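# Stack the edge-standing magnet blocks flat in one pile

## Task

Take every magnet block from the row standing on its edge and lay each one flat, piled on the others, forming a single tidy stack on the bench that holds only those blocks. Then release the blocks and move the grippers away from the stack.

## Robot and tools

ROBOT AND FRAME
There are two arms, left_arm and right_arm, each ending in a two-finger gripper. Every pose uses one shared scene frame. The origin sits on the table surface midway between the arms, +x points out across the table, +z points up, and left_arm is mounted on the +y side. The names left and right do not tell you which side of a camera image something is on. A gripper's fingers extend along its own +z axis and close along its own y axis. The reported end_effector_position is the point between the finger pads, roughly 1 cm short of the fingertips. The reported hand position can be off from the true one, more so at long reach, and arms tend to stop a centimetre or more from the commanded pose, usually below it.

ROW FORMAT
Every motion command uses a row of 16 plain numbers covering both arms, even when only one arm should move: left_arm x, y, z, qw, qx, qy, qz, opening, then the same eight for right_arm. x, y, z are an absolute target position in metres in the scene frame; qw, qx, qy, qz are an absolute target orientation quaternion, w first, in the same frame. Opening runs from -1 (closed) to +1 (fully open, 0.094 m). For an arm that should hold still, resend the full pose from the last result taken before it began holding, with the opening it should keep. To keep an orientation steady, repeat the same target quaternion every time rather than copying the drifting reported one.

TOOLS
execute_actions takes "actions", a list holding one item or nothing, plus optional "pictures" (true or false). An empty list just reports the current state. An action item has "rows" (1 to 15 rows of 16 numbers) and "steps" (up to 15, default 15); each control step is 1/30 s, one row per step, and the final row repeats if rows run out. A wait item has only "steps" (up to 300), counted from the previous result, so your thinking time eats into it. A call refused for any reason sends nothing. A target more than 0.6 m from the arm's last reported position along any axis of that gripper gets refused.

move takes "target" (one 16-number row, absolute poses for both arms) and optional "speed" in m/s (0.002 to 0.5, default 0.25; turning capped at twice that in rad/s). Each gripper follows a straight line to its pose; both paths finish together and last 0.5 to 10 s, stopping short if they would need longer. Rotation takes the shorter direction. Paths ignore obstacles and the other arm. Grippers lag, may stray, and may exceed the speed, especially with a nearly straight arm. The opening is applied at the start. The result adds a "move:" line giving how it ended (done, off_target, moving, held, fault) and which limits acted, plus each gripper's remaining distance to its pose. If only one arm is named, the other finished fine. limits=paced means the pose was clipped; limits=held means some steps were blocked, after which the arm may jump faster than requested.

wait takes "seconds" (0 to 10) and lets the scene run with nothing new sent.

zoom_image takes "camera" (cam_left_wrist or cam_right_wrist) and "region" [x0, y0, x1, y1] in pixels of that camera's latest 504x504 image, origin top-left, at most 504 by 504 in size. It returns an enlarged view.

finished_scene takes "scene", the number of the current scene; it ends that scene for good and grades it, so call it only once the stack is done and stable.

CONTROL DETAILS
At each step a commanded pose is clipped to within 70 mm and 16 degrees of the measured pose, and joints are driven there by damped inverse kinematics, favouring position over orientation. After an action ends, an arm continues only to its last clipped pose, so a distant target may need several actions; check the result and send the remainder. A "Hand target" line shows where each gripper is currently being driven. Joint limits (rad, base to gripper): waist -2.618 to 3.054, shoulder 0 to 3.142, elbow 0 to 3.142, wrist pitch -1.571 to 1.571, wrist yaw -1.571 to 1.571, wrist roll -2.094 to 2.094.

RESULTS
The state line lists, for left_arm and then right_arm, position and end_effector_quat_wxyz. grip_measured is the measured finger opening on the command scale; the last Joint positions value is the opening in metres. Readings may be off by about 1 mm per gripper. "pose unreachable" means the clearance check altered or blocked a command for the named arm; HELD marks affected steps. FAULT lines report an arm stop. MOTOR HOT appears from 75 °C; at 90 °C that arm halts for 10 s, and at 100 °C it goes limp and falls, so avoid holding loads longer than needed. Joint torques include offsets and noise and are not a reliable contact sensor. Camera images from cam_left_wrist and cam_right_wrist arrive in that order.

GRIPPING AND SAFETY
To hold a block, command an opening below grip_measured: about 0.03 below is firm, less is gentler. Pads can spike in force on first contact. The simulation keeps running while you think. Occasionally something briefly tugs a held part or nudges a loose object. Approach slowly near contact: faster moves and targets set deeper past the contact point push harder. Never let the arms collide or press on each other. Do not drop blocks, slam them, or knock anything off the table; place each block flat and aligned on the one below, release, and lift clear.

Each tool is called after "Emit:" as a command line: name --argument value for each argument, lists and objects as JSON in quotes; but a table of rows of numbers goes row by row, as --pt "numbers of a row", without its own name.

## Session

I'll start by looking at the current state.

Emit:
execute_actions --actions '[]'

Scene clock: 0.00 s of 6200.00 s.
left_arm: end_effector_position=(+0.1908, +0.0440, +0.1375) grip_measured=+1.000 end_effector_quat_wxyz=(+0.404, +0.380, +0.819, +0.149) | right_arm: end_effector_position=(+0.3310, -0.0542, +0.2965) grip_measured=+1.000 end_effector_quat_wxyz=(+0.604, -0.105, +0.672, +0.415)
Joint positions: left_arm=[-1.406  1.106  0.713 -0.853 -0.845 -0.36   0.094] | right_arm=[ 0.59   1.245  0.637  0.683 -0.125  0.456  0.094]
Joint velocities: left_arm=[-0.027 -0.037  0.002 -0.066  0.037 -0.022  0.   ] | right_arm=[-0.017 -0.007 -0.007  0.037 -0.007 -0.007  0.   ]
Joint torques (N m, as the arm reports them, + toward a larger angle): no reading
Hand target (left_arm): +0.194, +0.041, +0.146; +0.418, +0.369, +0.818, +0.143
Hand target (right_arm): +0.330, -0.055, +0.312; +0.617, -0.106, +0.657, +0.420

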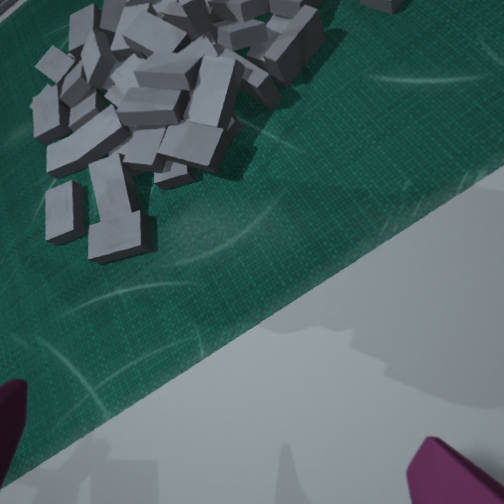

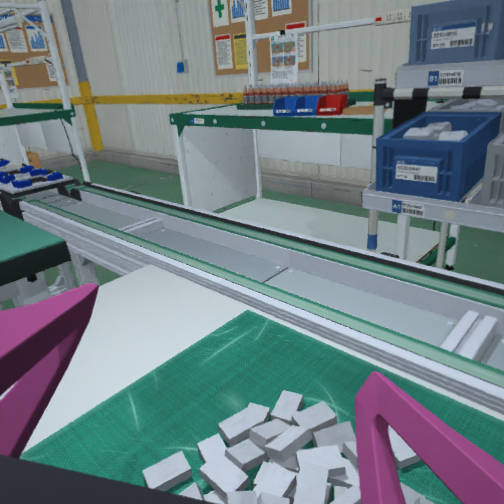

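Emit:
move --target '[0.30, 0.22, 0.35, 0, 0, 1, 0, 1, 0.30, -0.22, 0.35, 0, 0, 1, 0, 1]' --speed 0.2

Scene clock: 22.93 s of 6200.00 s.
left_arm: end_effector_position=(+0.2963, +0.2200, +0.3403) grip_measured=+1.000 end_effector_quat_wxyz=(+0.259, +0.008, +0.966, +0.006) | right_arm: end_effector_position=(+0.3066, -0.2143, +0.3433) grip_measured=+1.000 end_effector_quat_wxyz=(+0.241, +0.007, +0.965, +0.100)
Joint positions: left_arm=[-0.068  1.395  1.932 -1.583 -0.026 -0.014  0.094] | right_arm=[ 0.273  1.535  2.065 -1.573 -0.036  0.339  0.094]
Joint velocities: left_arm=[ 0.002  0.007  0.012 -0.037  0.037 -0.022  0.   ] | right_arm=[-0.022 -0.007  0.002 -0.022  0.081 -0.037  0.   ]
Joint torques (N m, as the arm reports them, + toward a larger angle): left_arm=[ 1.2  -2.2   7.47  1.    0.06 -0.02] | right_arm=[-0.33 -6.94  5.25  0.96  0.08 -0.08]
Hand target (left_arm): +0.298, +0.222, +0.346; +0.267, +0.004, +0.964, +0.002
Hand target (right_arm): +0.300, -0.220, +0.350; +0.253, +0.006, +0.962, +0.097
Off the commanded pose (left_arm): 0.010 m, 30 deg; orientation clipped at the last step of the last action.
Off the commanded pose (right_arm): 0.011 m, 30 deg; orientation clipped at the last step of the last action.
joint sent to its limit (left arm) — the command would take joint 4 (wrist pitch) past its lower limit, so that joint was sent only as far as its limit.
joint sent to its limit (right arm) — the command would take joint 4 (wrist pitch) past its lower limit, so that joint was sent only as far as its limit.
After step 90, 15.33 s passed at rest.
move: off_target (left_arm, right_arm); limits=paced

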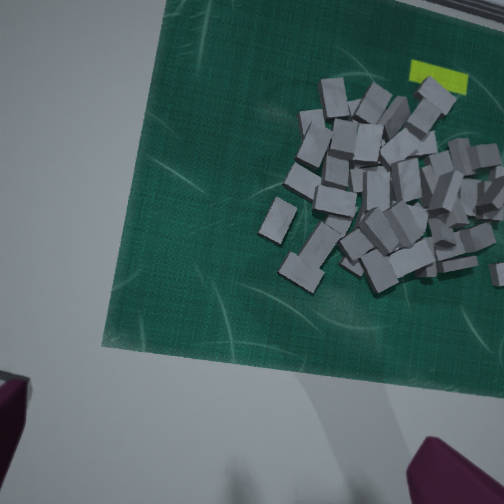

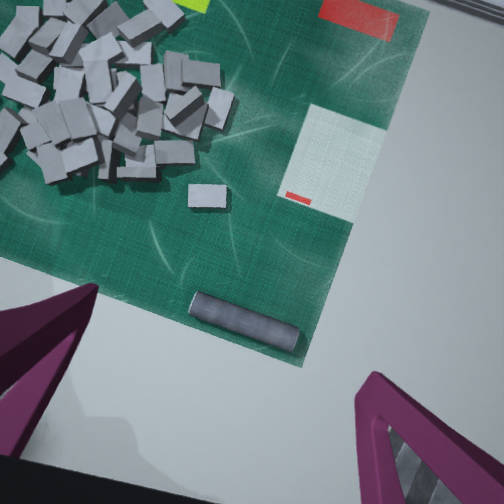

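Emit:
zoom_image --camera "cam_right_wrist" --region '[170, 270, 320, 380]'

Emit:
zoom_image --camera "cam_right_wrist" --region '[150, 0, 450, 260]'

Region (170, 270, 320, 380) of cam_right_wrist's 504x504 image, scaled by 3.360, with more detail than that image has; it fills the top 370 rows of this view, and the rest is white.

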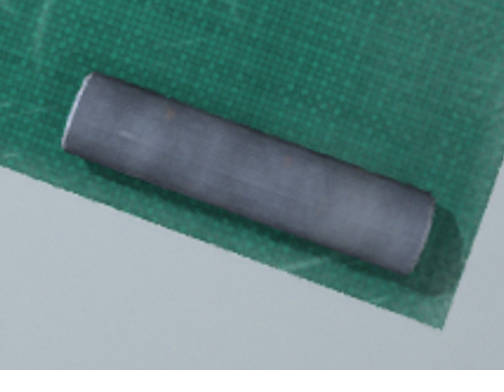

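Region (150, 0, 450, 260) of cam_right_wrist's 504x504 image, scaled by 1.680, with more detail than that image has; it fills the top 437 rows of this view, and the rest is white.

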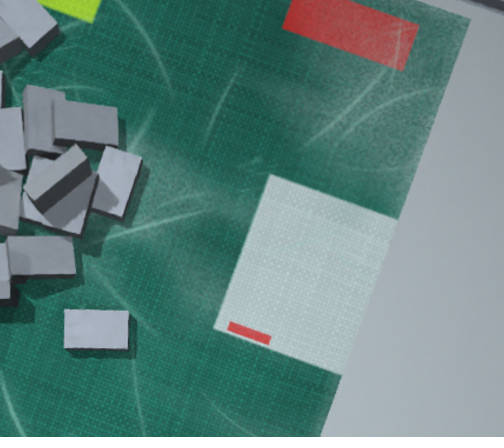

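Emit:
zoom_image --camera "cam_left_wrist" --region '[250, 40, 504, 300]'

Region (250, 40, 504, 300) of cam_left_wrist's 504x504 image, scaled by 1.938, with more detail than that image has; it fills the left 492 columns of this view, and the rest is white.

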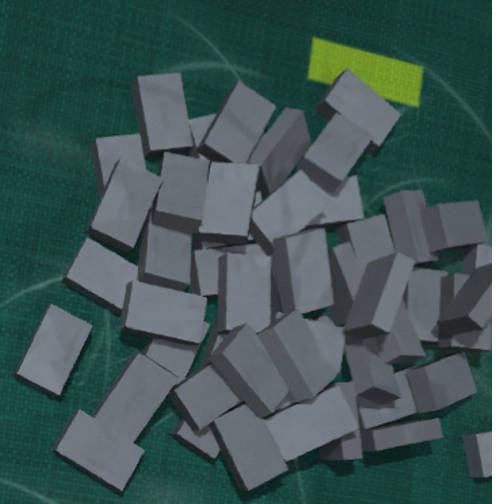

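Emit:
move --target '[0.18, 0.40, 0.32, 0.212, -0.554, 0.791, 0.149, 1, 0.18, -0.40, 0.32, 0.212, 0.554, 0.791, -0.149, 1]' --speed 0.25

Scene clock: 58.00 s of 6200.00 s.
left_arm: end_effector_position=(+0.1820, +0.3943, +0.3212) grip_measured=+1.000 end_effector_quat_wxyz=(+0.232, -0.542, +0.796, +0.136) | right_arm: end_effector_position=(+0.1903, -0.3954, +0.3147) grip_measured=+1.000 end_effector_quat_wxyz=(+0.309, +0.507, +0.802, -0.061)
Joint positions: left_arm=[ 0.569  1.228  1.721 -1.583 -0.264 -0.532  0.094] | right_arm=[-0.078  1.041  1.554 -1.573  0.406  0.984  0.094]
Joint velocities: left_arm=[-0.012 -0.012  0.002  0.007 -0.007 -0.007  0.   ] | right_arm=[-0.012  0.022 -0.002 -0.007  0.051 -0.022  0.   ]
Joint torques (N m, as the arm reports them, + toward a larger angle): left_arm=[ 1.   -0.78  5.21  0.96 -0.32 -0.09] | right_arm=[-0.88 -2.52  5.26  0.92  0.43  0.05]
Hand target (left_arm): +0.178, +0.399, +0.321; +0.226, -0.551, +0.790, +0.146
Hand target (right_arm): +0.183, -0.400, +0.317; +0.319, +0.515, +0.793, -0.066
Off the commanded pose (left_arm): 0.006 m, 3 deg.
Off the commanded pose (right_arm): 0.012 m, 16 deg; orientation clipped at the last step of the last action.
joint sent to its limit (left arm) — the command would take joint 4 (wrist pitch) past its lower limit, so that joint was sent only as far as its limit.
joint sent to its limit (right arm) — the command would take joint 4 (wrist pitch) past its lower limit, so that joint was sent only as far as its limit.
After step 90, 29.13 s passed at rest.
move: off_target (left_arm, right_arm); limits=paced

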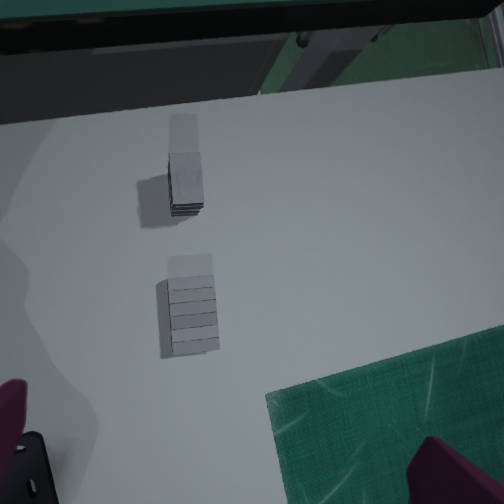

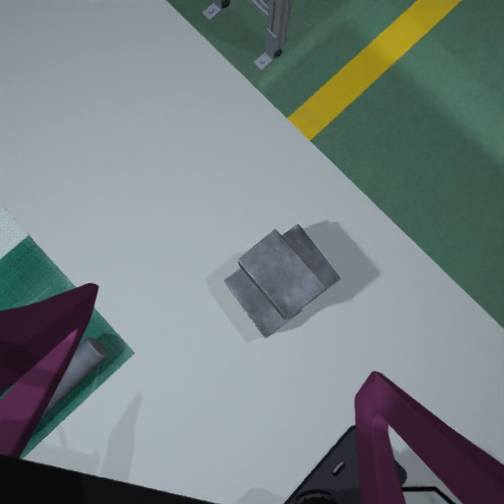

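Emit:
zoom_image --camera "cam_left_wrist" --region '[110, 90, 290, 380]'

Region (110, 90, 290, 380) of cam_left_wrist's 504x504 image, scaled by 1.738, with more detail than that image has; it fills the left 313 columns of this view, and the rest is white.

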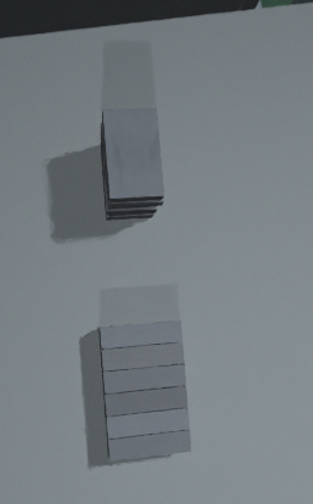

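Emit:
move --target '[0.15, 0.40, 0.16, 0, -0.649, 0.760, 0, 1, 0.25, -0.35, 0.30, 0.259, 0, 0.966, 0, 1]' --speed 0.2

Scene clock: 163.93 s of 6200.00 s.
left_arm: end_effector_position=(+0.1482, +0.3949, +0.1617) grip_measured=+1.000 end_effector_quat_wxyz=(-0.011, -0.646, +0.764, +0.002) | right_arm: end_effector_position=(+0.2436, -0.3474, +0.2922) grip_measured=+1.000 end_effector_quat_wxyz=(+0.246, +0.001, +0.969, -0.002)
Joint positions: left_arm=[ 0.877  1.376  1.265 -1.48  -0.008 -0.497  0.094] | right_arm=[-0.227  1.169  1.562 -1.473 -0.084 -0.162  0.094]
Joint velocities: left_arm=[-0.002  0.007  0.002  0.037  0.007 -0.037  0.   ] | right_arm=[ 0.007 -0.002 -0.012 -0.022  0.022 -0.095  0.   ]
Joint torques (N m, as the arm reports them, + toward a larger angle): left_arm=[ 0.97 -3.02  5.81  0.4   0.03  0.01] | right_arm=[-0.82 -0.86  8.83  0.98 -0.16 -0.05]
Hand target (left_arm): +0.150, +0.400, +0.161; -0.003, -0.648, +0.762, +0.001
Hand target (right_arm): +0.249, -0.349, +0.301; +0.259, -0.000, +0.966, -0.000
Off the commanded pose (left_arm): 0.006 m, 1 deg.
Off the commanded pose (right_arm): 0.010 m, 2 deg.
After step 90, 99.67 s passed at rest.
move: done

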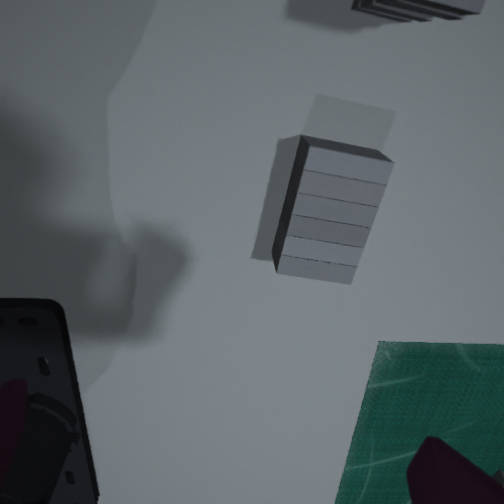

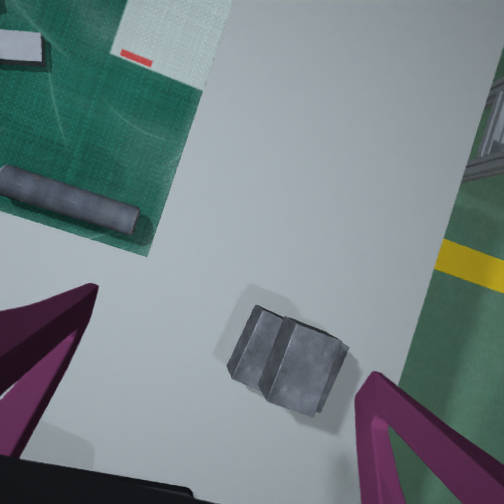

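Emit:
zoom_image --camera "cam_left_wrist" --region '[240, 80, 420, 300]'

Region (240, 80, 420, 300) of cam_left_wrist's 504x504 image, scaled by 2.291, with more detail than that image has; it fills the left 412 columns of this view, and the rest is white.

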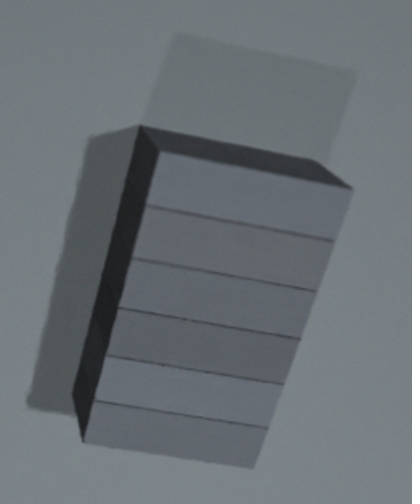

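Emit:
move --target '[0.196, 0.40, 0.085, 0, -0.6626, 0.749, 0, 1, 0.2, -0.06, 0.25, 0.5417, -0.4545, 0.5417, 0.4545, 1]' --speed 0.2

Scene clock: 289.00 s of 6200.00 s.
left_arm: end_effector_position=(+0.1916, +0.4005, +0.0866) grip_measured=+1.000 end_effector_quat_wxyz=(-0.004, -0.665, +0.747, +0.002) | right_arm: end_effector_position=(+0.2010, -0.0656, +0.2513) grip_measured=+1.000 end_effector_quat_wxyz=(+0.546, -0.453, +0.545, +0.447)
Joint positions: left_arm=[ 0.755  1.499  1.071 -1.152 -0.004 -0.67   0.094] | right_arm=[ 0.413  0.962  0.389  0.564 -0.926 -0.015  0.094]
Joint velocities: left_arm=[-0.007 -0.007  0.002 -0.081  0.007  0.037  0.   ] | right_arm=[-0.022  0.022 -0.002 -0.022 -0.007 -0.022  0.   ]
Joint torques (N m, as the arm reports them, + toward a larger angle): left_arm=[-1.14 -3.94  5.58  0.43  0.01 -0.07] | right_arm=[ 0.79 -0.39  7.24  1.54 -0.06  0.09]
Hand target (left_arm): +0.196, +0.400, +0.085; +0.001, -0.663, +0.749, +0.001
Hand target (right_arm): +0.199, -0.063, +0.249; +0.541, -0.455, +0.542, +0.454
Off the commanded pose (left_arm): 0.005 m, 1 deg.
Off the commanded pose (right_arm): 0.006 m, 1 deg.
After step 90, 117.00 s passed at rest.
move: done

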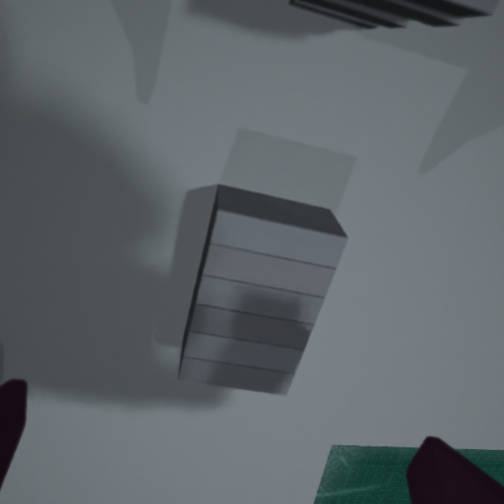

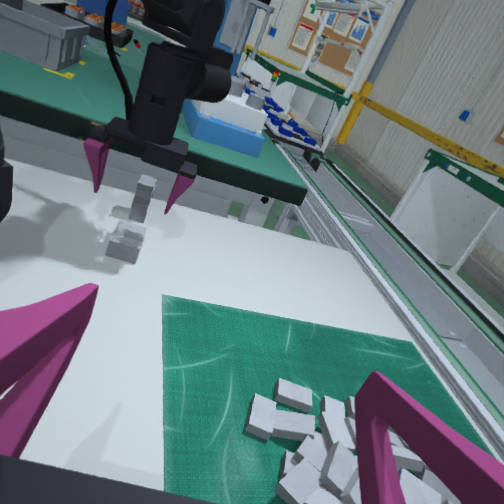

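The right camera sees the left gripper. Let me zoom in.

Emit:
zoom_image --camera "cam_right_wrist" --region '[60, 60, 260, 290]'

Region (60, 60, 260, 290) of cam_right_wrist's 504x504 image, scaled by 2.191, with more detail than that image has; it fills the left 438 columns of this view, and the rest is white.

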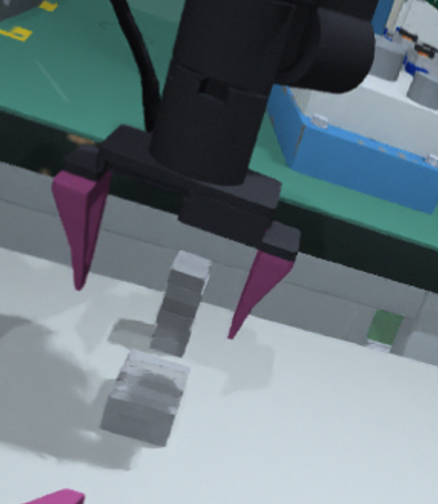

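Emit:
zoom_image --camera "cam_left_wrist" --region '[150, 0, 504, 200]'

Region (150, 0, 504, 200) of cam_left_wrist's 504x504 image, scaled by 1.424, with more detail than that image has; it fills the top 285 rows of this view, and the rest is white.

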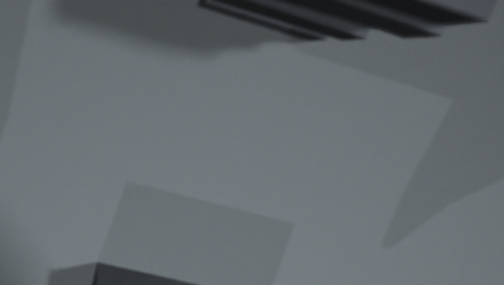

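Emit:
move --target '[0.198, 0.392, 0.05, 0.0978, -0.6569, 0.7426, 0.0865, 1, 0.2, -0.06, 0.25, 0.5417, -0.4545, 0.5417, 0.4545, 1]' --speed 0.1

Scene clock: 362.00 s of 6200.00 s.
left_arm: end_effector_position=(+0.1940, +0.3877, +0.0438) grip_measured=+1.000 end_effector_quat_wxyz=(+0.076, -0.660, +0.744, +0.078) | right_arm: end_effector_position=(+0.2002, -0.0627, +0.2498) grip_measured=+1.000 end_effector_quat_wxyz=(+0.542, -0.455, +0.544, +0.451)
Joint positions: left_arm=[ 0.585  1.377  0.77  -0.83  -0.172 -0.825  0.094] | right_arm=[ 0.423  0.977  0.389  0.579 -0.926 -0.011  0.094]
Joint velocities: left_arm=[ 0.002 -0.012 -0.002  0.007 -0.007  0.022  0.   ] | right_arm=[ 0.002  0.017 -0.007  0.066 -0.037 -0.022  0.   ]
Joint torques (N m, as the arm reports them, + toward a larger angle): left_arm=[-1.16 -5.51  5.65  0.64 -0.3  -0.04] | right_arm=[ 0.75 -0.59  7.69  1.55  0.06  0.11]
Hand target (left_arm): +0.198, +0.392, +0.050; +0.099, -0.658, +0.742, +0.086
Hand target (right_arm): +0.200, -0.060, +0.250; +0.542, -0.455, +0.542, +0.454
Off the commanded pose (left_arm): 0.009 m, 3 deg.
Off the commanded pose (right_arm): 0.003 m, 0 deg.
After step 90, 68.10 s passed at rest.
move: off_target (left_arm)

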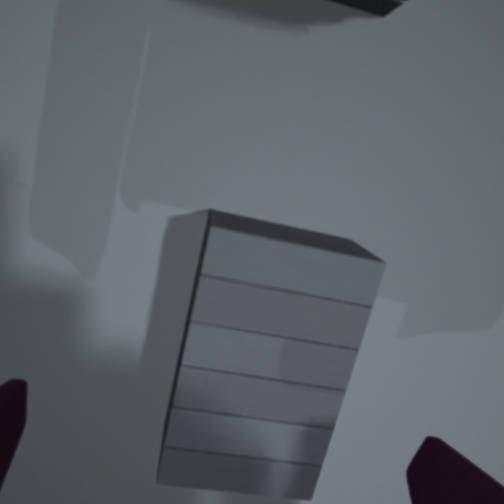

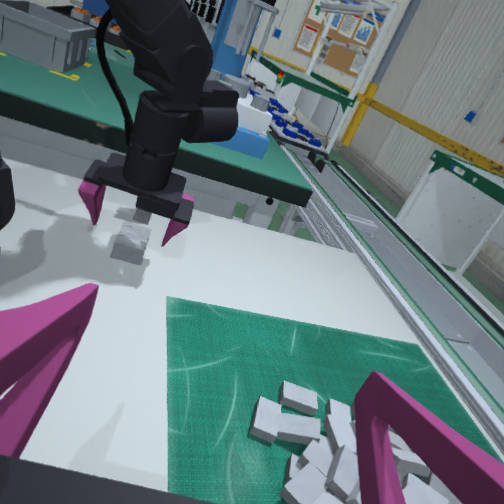

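Emit:
zoom_image --camera "cam_right_wrist" --region '[70, 150, 220, 280]'

Region (70, 150, 220, 280) of cam_right_wrist's 504x504 image, scaled by 3.360, with more detail than that image has; it fills the top 437 rows of this view, and the rest is white.

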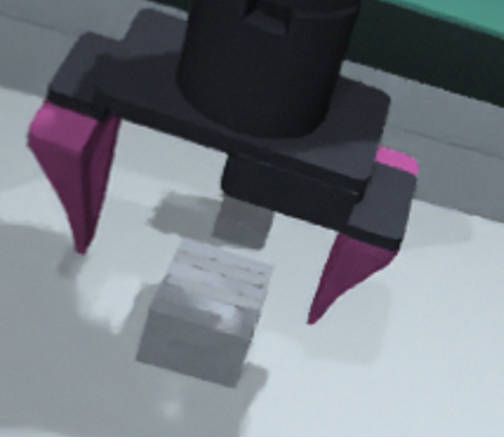

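Emit:
move --target '[0.202, 0.397, 0.034, 0.0978, -0.6569, 0.7426, 0.0865, 1, 0.2, -0.06, 0.25, 0.5417, -0.4545, 0.5417, 0.4545, 1]' --speed 0.03

Scene clock: 435.30 s of 6200.00 s.
left_arm: end_effector_position=(+0.2009, +0.3928, +0.0350) grip_measured=+1.000 end_effector_quat_wxyz=(+0.092, -0.660, +0.742, +0.077) | right_arm: end_effector_position=(+0.2002, -0.0627, +0.2499) grip_measured=+1.000 end_effector_quat_wxyz=(+0.542, -0.455, +0.543, +0.451)
Joint positions: left_arm=[ 0.585  1.396  0.743 -0.75  -0.173 -0.825  0.094] | right_arm=[ 0.423  0.977  0.389  0.579 -0.926 -0.011  0.094]
Joint velocities: left_arm=[-0.017 -0.017  0.002 -0.007  0.022 -0.037  0.   ] | right_arm=[-0.007 -0.022  0.022  0.007  0.037 -0.007  0.   ]
Joint torques (N m, as the arm reports them, + toward a larger angle): left_arm=[-0.3  -2.88  5.56  0.68 -0.27  0.03] | right_arm=[ 0.79 -0.62  7.66  1.55  0.05  0.11]
Hand target (left_arm): +0.202, +0.397, +0.034; +0.097, -0.657, +0.742, +0.086
Hand target (right_arm): +0.200, -0.060, +0.250; +0.542, -0.455, +0.542, +0.454
Off the commanded pose (left_arm): 0.004 m, 1 deg.
Off the commanded pose (right_arm): 0.003 m, 0 deg.
After step 90, 69.13 s passed at rest.
move: done

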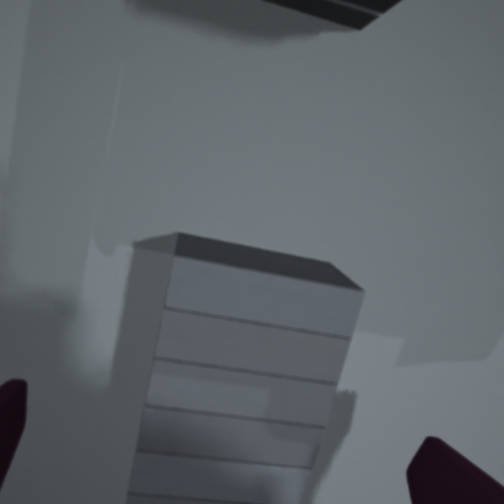

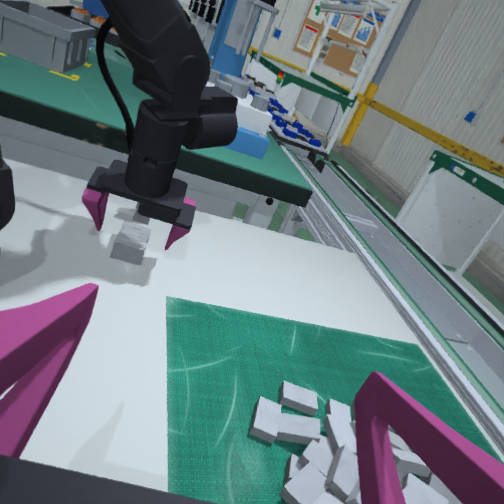

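Emit:
zoom_image --camera "cam_right_wrist" --region '[70, 150, 220, 280]'

Region (70, 150, 220, 280) of cam_right_wrist's 504x504 image, scaled by 3.360, with more detail than that image has; it fills the top 437 rows of this view, and the rest is white.

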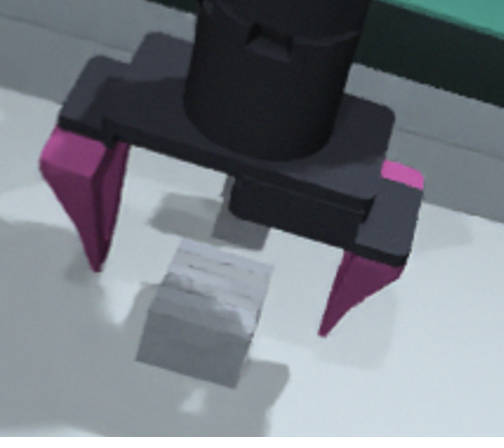

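Emit:
move --target '[0.201, 0.397, 0.023, 0.0978, -0.6569, 0.7426, 0.0865, 1, 0.2, -0.06, 0.25, 0.5417, -0.4545, 0.5417, 0.4545, 1]' --speed 0.03

Emit:
zoom_image --camera "cam_right_wrist" --region '[70, 150, 220, 280]'

Scene clock: 448.50 s of 6200.00 s.
left_arm: end_effector_position=(+0.2003, +0.3922, +0.0239) grip_measured=+1.000 end_effector_quat_wxyz=(+0.092, -0.659, +0.742, +0.077) | right_arm: end_effector_position=(+0.2002, -0.0627, +0.2499) grip_measured=+1.000 end_effector_quat_wxyz=(+0.542, -0.455, +0.544, +0.451)
Joint positions: left_arm=[ 0.585  1.415  0.709 -0.698 -0.173 -0.824  0.094] | right_arm=[ 0.423  0.977  0.389  0.579 -0.926 -0.011  0.094]
Joint velocities: left_arm=[-0.007 -0.027  0.012  0.007  0.007 -0.007  0.   ] | right_arm=[ 0.002 -0.007  0.007 -0.007  0.022 -0.022  0.   ]
Joint torques (N m, as the arm reports them, + toward a larger angle): left_arm=[-0.03 -2.93  5.43  0.69 -0.25  0.05] | right_arm=[ 0.82 -0.56  7.67  1.55  0.04  0.1 ]
Hand target (left_arm): +0.201, +0.397, +0.023; +0.098, -0.657, +0.742, +0.086
Hand target (right_arm): +0.200, -0.060, +0.250; +0.541, -0.455, +0.542, +0.454
Off the commanded pose (left_arm): 0.005 m, 1 deg.
Off the commanded pose (right_arm): 0.003 m, 0 deg.
After step 90, 9.30 s passed at rest.
move: done

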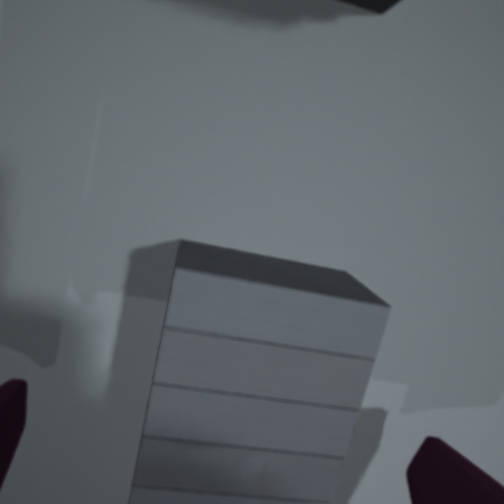

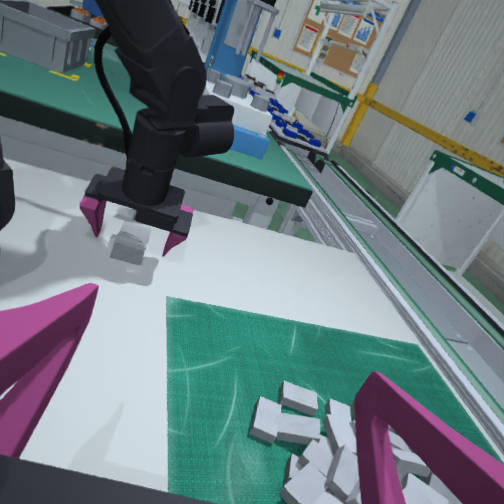

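Region (70, 150, 220, 280) of cam_right_wrist's 504x504 image, scaled by 3.360, with more detail than that image has; it fills the top 437 rows of this view, and the rest is white.

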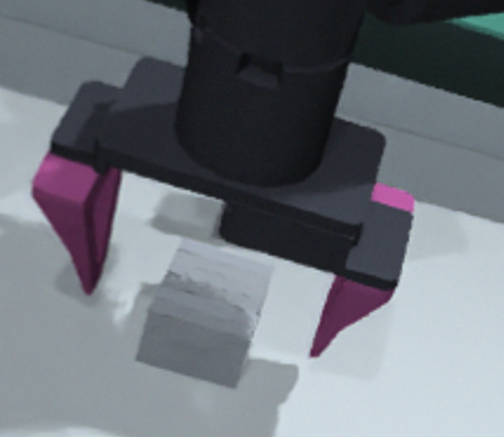

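Emit:
execute_actions --actions '[{"rows": [[0.201, 0.397, 0.023, 0.0978, -0.6569, 0.7426, 0.0865, -0.05, 0.2, -0.06, 0.25, 0.5417, -0.4545, 0.5417, 0.4545, 1]], "steps": 15}]' --pictures false

Scene clock: 460.07 s of 6200.00 s.
left_arm: end_effector_position=(+0.2006, +0.3924, +0.0239) grip_measured=-0.048 end_effector_quat_wxyz=(+0.092, -0.659, +0.742, +0.077) | right_arm: end_effector_position=(+0.2002, -0.0627, +0.2500) grip_measured=+1.000 end_effector_quat_wxyz=(+0.543, -0.455, +0.543, +0.451)
Joint positions: left_arm=[ 0.585  1.415  0.709 -0.697 -0.173 -0.823  0.045] | right_arm=[ 0.423  0.977  0.389  0.58  -0.926 -0.011  0.094]
Joint velocities: left_arm=[ 0.002 -0.002  0.002 -0.007 -0.022 -0.007  0.   ] | right_arm=[-0.007  0.007  0.002 -0.095 -0.022  0.022  0.   ]
Joint torques (N m, as the arm reports them, + toward a larger angle): left_arm=[-0.06 -2.98  5.53  0.72 -0.28  0.03] | right_arm=[ 0.78 -0.59  7.77  1.55  0.06  0.12]
Hand target (left_arm): +0.201, +0.397, +0.023; +0.098, -0.657, +0.743, +0.086
Hand target (right_arm): +0.200, -0.060, +0.250; +0.542, -0.455, +0.542, +0.454
Off the commanded pose (left_arm): 0.005 m, 1 deg.
Off the commanded pose (right_arm): 0.003 m, 0 deg.
Steps of this call (steps 1 to 90: nothing new was sent; then 8.07 s passed at rest; steps 91 to 105: all 15 steps of this action). Readings (end_effector_position):
91: left_arm (+0.2006, +0.3924, +0.0239) | right_arm (+0.2002, -0.0627, +0.2499)
92: left_arm (+0.2006, +0.3924, +0.0239) | right_arm (+0.2002, -0.0627, +0.2500)
94: left_arm (+0.2006, +0.3924, +0.0239) | right_arm (+0.2002, -0.0627, +0.2500)
98: left_arm (+0.2006, +0.3924, +0.0239) | right_arm (+0.2002, -0.0627, +0.2500)
105: the state above

Emit:
execute_actions --actions '[{"rows": [[0.201, 0.397, 0.023, 0.0978, -0.6569, 0.7426, 0.0865, -0.2, 0.2, -0.06, 0.25, 0.5417, -0.4545, 0.5417, 0.4545, 1]], "steps": 10}]'

Scene clock: 463.17 s of 6200.00 s.
left_arm: end_effector_position=(+0.2006, +0.3925, +0.0239) grip_measured=-0.115 end_effector_quat_wxyz=(+0.092, -0.659, +0.742, +0.077) | right_arm: end_effector_position=(+0.2002, -0.0627, +0.2500) grip_measured=+1.000 end_effector_quat_wxyz=(+0.543, -0.455, +0.543, +0.451)
Joint positions: left_arm=[ 0.585  1.415  0.709 -0.697 -0.173 -0.823  0.042] | right_arm=[ 0.423  0.977  0.389  0.58  -0.926 -0.011  0.094]
Joint velocities: left_arm=[ 0.012  0.017  0.007  0.007 -0.051 -0.051  0.   ] | right_arm=[-0.012 -0.022  0.002 -0.007 -0.051 -0.037  0.   ]
Joint torques (N m, as the arm reports them, + toward a larger angle): left_arm=[-0.17 -2.98  5.53  0.72 -0.26  0.02] | right_arm=[ 0.79 -0.49  7.69  1.56  0.06  0.1 ]
Hand target (left_arm): +0.201, +0.397, +0.023; +0.098, -0.657, +0.743, +0.086
Hand target (right_arm): +0.200, -0.060, +0.250; +0.542, -0.455, +0.542, +0.454
Off the commanded pose (left_arm): 0.005 m, 1 deg.
Off the commanded pose (right_arm): 0.003 m, 0 deg.
Steps of this call (steps 1 to 83: nothing new was sent; steps 84 to 93: all 10 steps of this action). Readings (end_effector_position):
84: left_arm (+0.2006, +0.3925, +0.0239) | right_arm (+0.2002, -0.0627, +0.2500)
85: left_arm (+0.2006, +0.3925, +0.0239) | right_arm (+0.2002, -0.0627, +0.2500)
87: left_arm (+0.2006, +0.3925, +0.0239) | right_arm (+0.2002, -0.0627, +0.2500)
91: left_arm (+0.2006, +0.3925, +0.0239) | right_arm (+0.2002, -0.0627, +0.2500)
93: the state above

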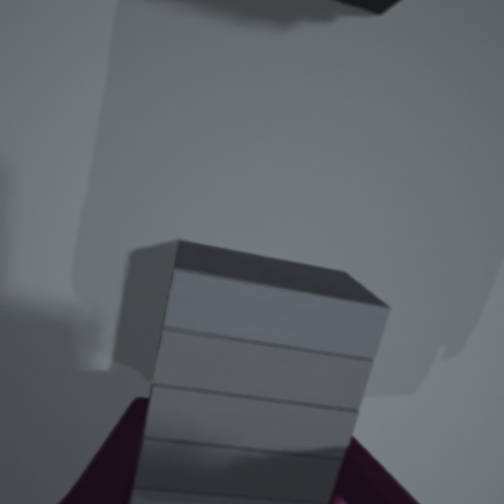

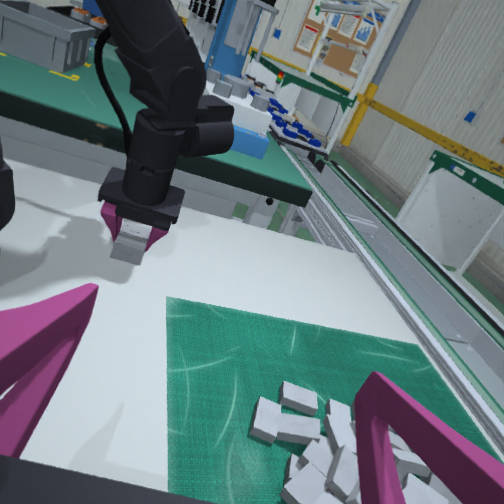

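Emit:
move --target '[0.201, 0.397, 0.040, 0.0978, -0.6569, 0.7426, 0.0865, -0.15, 0.2, -0.06, 0.25, 0.5417, -0.4545, 0.5417, 0.4545, 1]' --speed 0.03

Emit:
zoom_image --camera "cam_right_wrist" --region '[70, 150, 220, 280]'

Scene clock: 467.63 s of 6200.00 s.
left_arm: end_effector_position=(+0.1950, +0.3885, +0.0248) grip_measured=-0.115 end_effector_quat_wxyz=(+0.076, -0.659, +0.744, +0.079) | right_arm: end_effector_position=(+0.2002, -0.0627, +0.2500) grip_measured=+1.000 end_effector_quat_wxyz=(+0.543, -0.455, +0.543, +0.451)
Joint positions: left_arm=[ 0.585  1.415  0.719 -0.739 -0.173 -0.823  0.042] | right_arm=[ 0.423  0.977  0.389  0.58  -0.926 -0.011  0.094]
Joint velocities: left_arm=[-0.017 -0.002  0.007  0.007  0.051  0.007  0.001] | right_arm=[-0.002  0.012 -0.007 -0.022 -0.022 -0.022  0.   ]
Joint torques (N m, as the arm reports them, + toward a larger angle): left_arm=[-0.07 -5.58  8.61  0.31 -0.27  0.  ] | right_arm=[ 0.91 -0.57  7.63  1.55  0.03  0.12]
Hand target (left_arm): +0.201, +0.397, +0.040; +0.098, -0.657, +0.742, +0.087
Hand target (right_arm): +0.200, -0.060, +0.250; +0.542, -0.455, +0.542, +0.454
Off the commanded pose (left_arm): 0.018 m, 3 deg.
Off the commanded pose (right_arm): 0.003 m, 0 deg.
After step 90, 0.57 s passed at rest.
move: off_target (left_arm)

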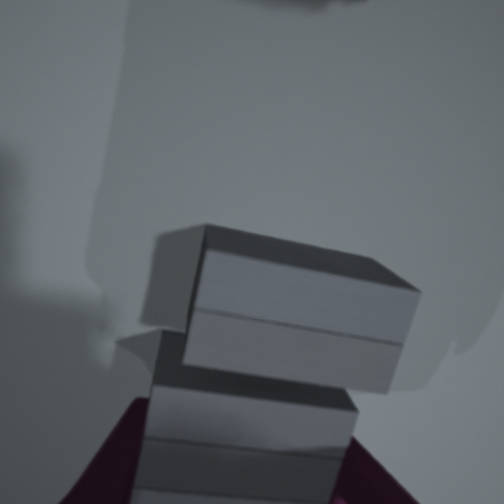

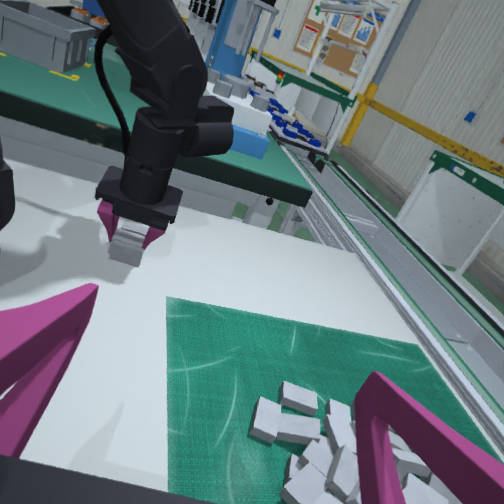

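Region (70, 150, 220, 280) of cam_right_wrist's 504x504 image, scaled by 3.360, with more detail than that image has; it fills the top 437 rows of this view, and the rest is white.

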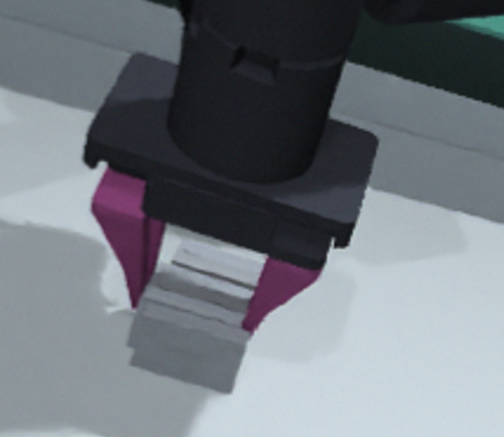

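Emit:
execute_actions --actions '[{"rows": [[0.195, 0.3885, 0.025, 0.076, -0.659, 0.744, 0.079, 1, 0.2, -0.06, 0.25, 0.5417, -0.4545, 0.5417, 0.4545, 1]], "steps": 12}]' --pictures false

Emit:
move --target '[0.197, 0.392, 0.085, 0, -0.6626, 0.749, 0, 1, 0.2, -0.06, 0.25, 0.5417, -0.4545, 0.5417, 0.4545, 1]' --speed 0.1

Scene clock: 588.03 s of 6200.00 s.
left_arm: end_effector_position=(+0.1949, +0.3882, +0.0248) grip_measured=+1.000 end_effector_quat_wxyz=(+0.076, -0.659, +0.744, +0.078) | right_arm: end_effector_position=(+0.2002, -0.0627, +0.2500) grip_measured=+1.000 end_effector_quat_wxyz=(+0.543, -0.455, +0.543, +0.451)
Joint positions: left_arm=[ 0.585  1.415  0.719 -0.74  -0.172 -0.823  0.094] | right_arm=[ 0.423  0.977  0.389  0.58  -0.926 -0.011  0.094]
Joint velocities: left_arm=[-0.012 -0.002 -0.002 -0.066 -0.037 -0.037  0.   ] | right_arm=[-0.012 -0.002 -0.002  0.066 -0.081 -0.081  0.   ]
Joint torques (N m, as the arm reports them, + toward a larger angle): left_arm=[-0.11 -3.38  5.84  0.46 -0.1  -0.02] | right_arm=[ 0.82 -0.5   7.69  1.56  0.04  0.12]
Hand target (left_arm): +0.195, +0.388, +0.025; +0.076, -0.659, +0.744, +0.079
Hand target (right_arm): +0.200, -0.060, +0.250; +0.542, -0.455, +0.542, +0.454
Off the commanded pose (left_arm): 0.000 m, 0 deg.
Off the commanded pose (right_arm): 0.003 m, 0 deg.
Steps of this call (steps 1 to 90: nothing new was sent; then 117.00 s passed at rest; steps 91 to 102: all 12 steps of this action). Readings (end_effector_position):
91: left_arm (+0.1948, +0.3883, +0.0248) | right_arm (+0.2002, -0.0627, +0.2500)
92: left_arm (+0.1948, +0.3883, +0.0248) | right_arm (+0.2002, -0.0627, +0.2500)
94: left_arm (+0.1948, +0.3883, +0.0248) | right_arm (+0.2002, -0.0627, +0.2500)
98: left_arm (+0.1949, +0.3882, +0.0248) | right_arm (+0.2002, -0.0627, +0.2500)
102: the state above

Scene clock: 589.90 s of 6200.00 s.
left_arm: end_effector_position=(+0.1949, +0.3873, +0.0796) grip_measured=+1.000 end_effector_quat_wxyz=(-0.004, -0.660, +0.751, +0.002) | right_arm: end_effector_position=(+0.2002, -0.0627, +0.2500) grip_measured=+1.000 end_effector_quat_wxyz=(+0.543, -0.455, +0.543, +0.451)
Joint positions: left_arm=[ 0.707  1.479  1.025 -1.126 -0.004 -0.706  0.094] | right_arm=[ 0.423  0.977  0.389  0.58  -0.926 -0.011  0.094]
Joint velocities: left_arm=[-0.002  0.017 -0.017  0.022 -0.007  0.051  0.   ] | right_arm=[ 0.007  0.007 -0.017 -0.022 -0.007  0.051  0.   ]
Joint torques (N m, as the arm reports them, + toward a larger angle): left_arm=[ 0.91 -3.71  8.22  0.1   0.05  0.04] | right_arm=[ 0.87 -0.59  7.69  1.56  0.05  0.12]
Hand target (left_arm): +0.196, +0.392, +0.085; -0.002, -0.662, +0.749, +0.000
Hand target (right_arm): +0.200, -0.060, +0.250; +0.542, -0.455, +0.542, +0.454
Off the commanded pose (left_arm): 0.007 m, 1 deg.
Off the commanded pose (right_arm): 0.003 m, 0 deg.
move: done

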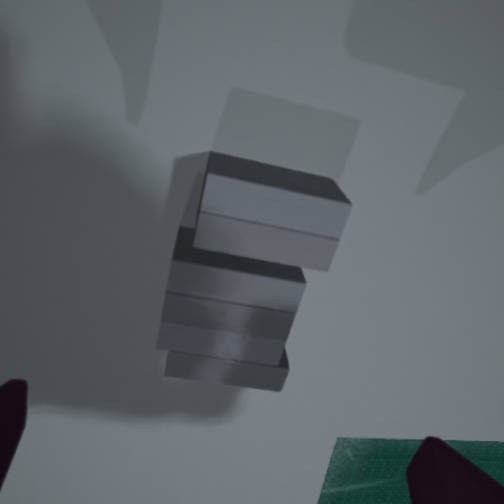

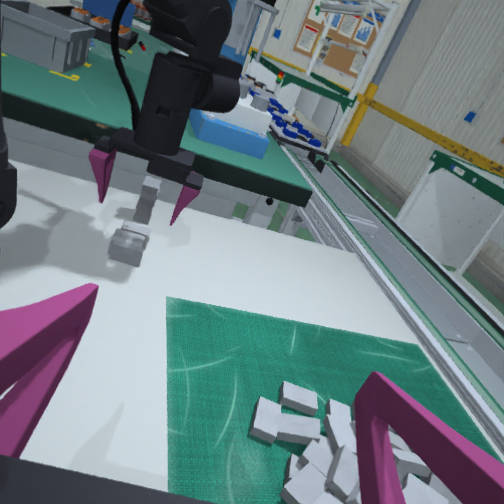

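Emit:
execute_actions --actions '[]'

Scene clock: 605.17 s of 6200.00 s.
left_arm: end_effector_position=(+0.1948, +0.3871, +0.0796) grip_measured=+1.000 end_effector_quat_wxyz=(-0.005, -0.660, +0.751, +0.001) | right_arm: end_effector_position=(+0.2002, -0.0627, +0.2500) grip_measured=+1.000 end_effector_quat_wxyz=(+0.543, -0.455, +0.543, +0.451)
Joint positions: left_arm=[ 0.707  1.479  1.025 -1.127 -0.003 -0.705  0.094] | right_arm=[ 0.423  0.977  0.389  0.58  -0.926 -0.011  0.094]
Joint velocities: left_arm=[ 0.002 -0.017  0.002 -0.007 -0.007 -0.081  0.   ] | right_arm=[-0.007 -0.012 -0.002 -0.066 -0.022 -0.066  0.   ]
Joint torques (N m, as the arm reports them, + toward a larger angle): left_arm=[ 0.88 -3.71  8.19  0.11  0.02  0.01] | right_arm=[ 0.81 -0.55  7.56  1.53  0.05  0.13]
Hand target (left_arm): +0.197, +0.392, +0.085; -0.001, -0.662, +0.749, +0.000
Hand target (right_arm): +0.200, -0.060, +0.250; +0.542, -0.455, +0.542, +0.454
Off the commanded pose (left_arm): 0.008 m, 1 deg.
Off the commanded pose (right_arm): 0.003 m, 0 deg.
Steps of this call (steps 1 to 90: nothing new was sent; then 12.27 s passed at rest). Readings (end_effector_position):
1: left_arm (+0.1949, +0.3873, +0.0796) | right_arm (+0.2002, -0.0627, +0.2500)
2: left_arm (+0.1949, +0.3872, +0.0796) | right_arm (+0.2002, -0.0627, +0.2500)
4: left_arm (+0.1948, +0.3872, +0.0796) | right_arm (+0.2002, -0.0627, +0.2500)
8: left_arm (+0.1947, +0.3871, +0.0796) | right_arm (+0.2002, -0.0627, +0.2500)
90: the state above

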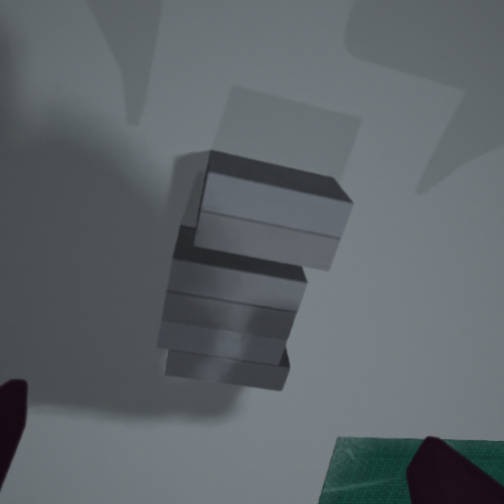

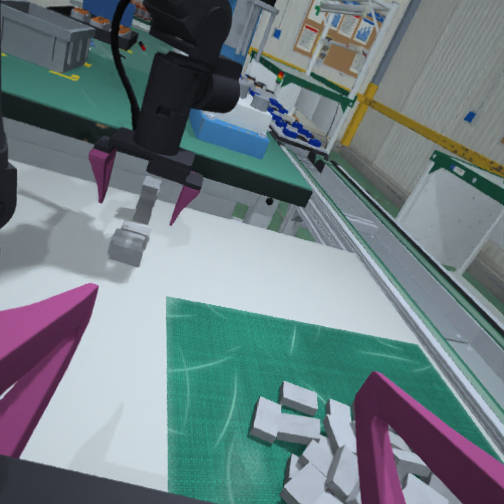

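Emit:
zoom_image --camera "cam_right_wrist" --region '[70, 130, 230, 290]'

Region (70, 130, 230, 290) of cam_right_wrist's 504x504 image, scaled by 3.150, with more detail than that image has.

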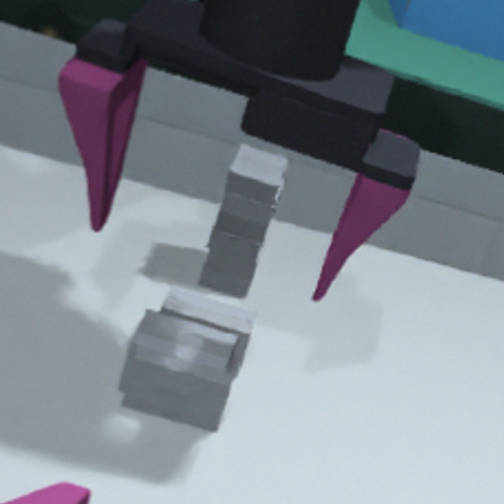

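Emit:
move --target '[0.199,0.395,0.075,0,0.061,0.998,0,1,0.2,-0.06,0.25,0.5417,-0.4545,0.5417,0.4545,1]' --speed 0.4

Scene clock: 727.80 s of 6200.00 s.
left_arm: end_effector_position=(+0.1962, +0.3883, +0.0750) grip_measured=+1.000 end_effector_quat_wxyz=(-0.008, +0.064, +0.998, -0.006) | right_arm: end_effector_position=(+0.2002, -0.0627, +0.2500) grip_measured=+1.000 end_effector_quat_wxyz=(+0.543, -0.455, +0.543, +0.451)
Joint positions: left_arm=[ 0.707  1.499  1.025 -1.116 -0.003  0.864  0.094] | right_arm=[ 0.423  0.977  0.389  0.58  -0.926 -0.011  0.094]
Joint velocities: left_arm=[-0.002  0.002  0.002  0.007  0.066  0.051  0.   ] | right_arm=[ 0.022  0.007  0.002 -0.037 -0.022 -0.022  0.   ]
Joint torques (N m, as the arm reports them, + toward a larger angle): left_arm=[ 1.14 -3.83  6.34  0.39  0.03  0.04] | right_arm=[ 0.79 -0.63  7.69  1.55  0.05  0.11]
Hand target (left_arm): +0.199, +0.395, +0.075; -0.000, +0.061, +0.998, -0.000
Hand target (right_arm): +0.200, -0.060, +0.250; +0.542, -0.455, +0.542, +0.454
Off the commanded pose (left_arm): 0.007 m, 1 deg.
Off the commanded pose (right_arm): 0.003 m, 0 deg.
After step 90, 117.00 s passed at rest.
move: done

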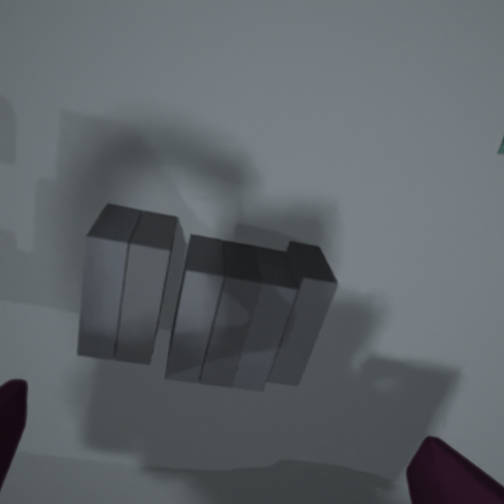

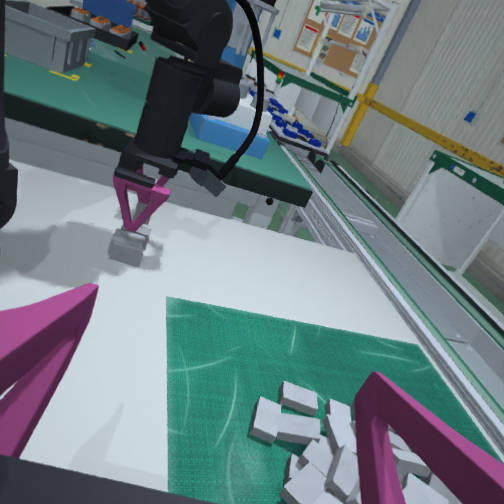

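Emit:
zoom_image --camera "cam_right_wrist" --region '[60, 90, 260, 290]'

Emit:
zoom_image --camera "cam_left_wrist" --region '[0, 170, 504, 504]'

Region (60, 90, 260, 290) of cam_right_wrist's 504x504 image, scaled by 2.520, with more detail than that image has.

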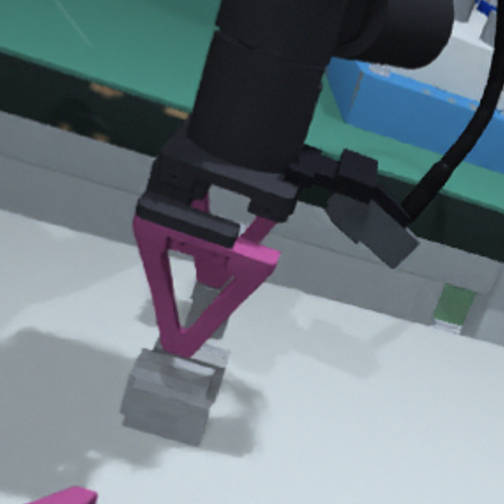

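Region (0, 170, 504, 504) of cam_left_wrist's 504x504 image, scaled by 1.000; it fills the top 334 rows of this view, and the rest is white.

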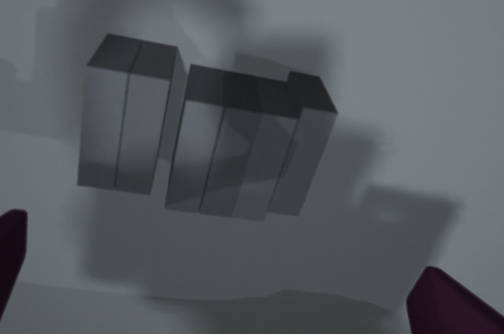

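Emit:
move --target '[0.196,0.403,0.052,0,0.061,0.998,0,1,0.2,-0.06,0.25,0.5417,-0.4545,0.5417,0.4545,1]' --speed 0.15

Scene clock: 779.07 s of 6200.00 s.
left_arm: end_effector_position=(+0.1945, +0.3985, +0.0532) grip_measured=+1.000 end_effector_quat_wxyz=(-0.006, +0.063, +0.998, -0.005) | right_arm: end_effector_position=(+0.2002, -0.0627, +0.2500) grip_measured=+1.000 end_effector_quat_wxyz=(+0.543, -0.455, +0.543, +0.451)
Joint positions: left_arm=[ 0.742  1.542  0.975 -1.02  -0.003  0.898  0.094] | right_arm=[ 0.423  0.977  0.389  0.58  -0.926 -0.011  0.094]
Joint velocities: left_arm=[-0.012  0.022 -0.007 -0.022  0.022  0.022  0.   ] | right_arm=[ 0.012 -0.002 -0.012  0.037 -0.007 -0.066  0.   ]
Joint torques (N m, as the arm reports them, + toward a larger angle): left_arm=[ 0.96 -4.36  5.58  0.41  0.04  0.04] | right_arm=[ 0.8  -0.56  7.66  1.55  0.04  0.11]
Hand target (left_arm): +0.196, +0.403, +0.052; +0.000, +0.061, +0.998, -0.000
Hand target (right_arm): +0.200, -0.060, +0.250; +0.542, -0.455, +0.542, +0.454
Off the commanded pose (left_arm): 0.005 m, 1 deg.
Off the commanded pose (right_arm): 0.003 m, 0 deg.
After step 90, 47.33 s passed at rest.
move: done

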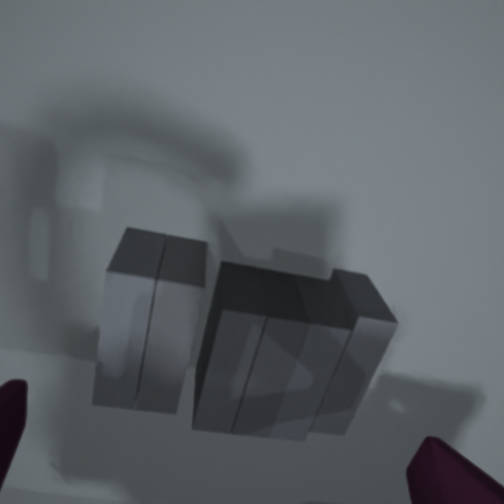

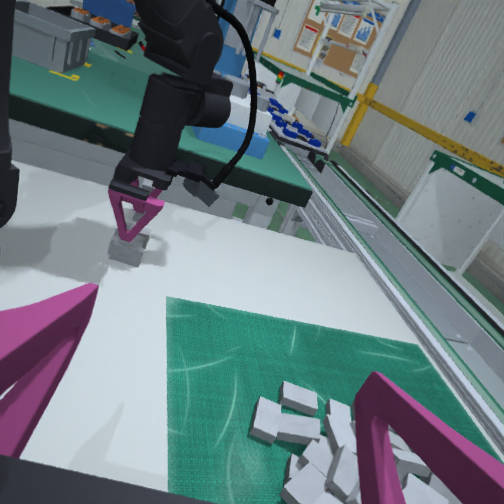

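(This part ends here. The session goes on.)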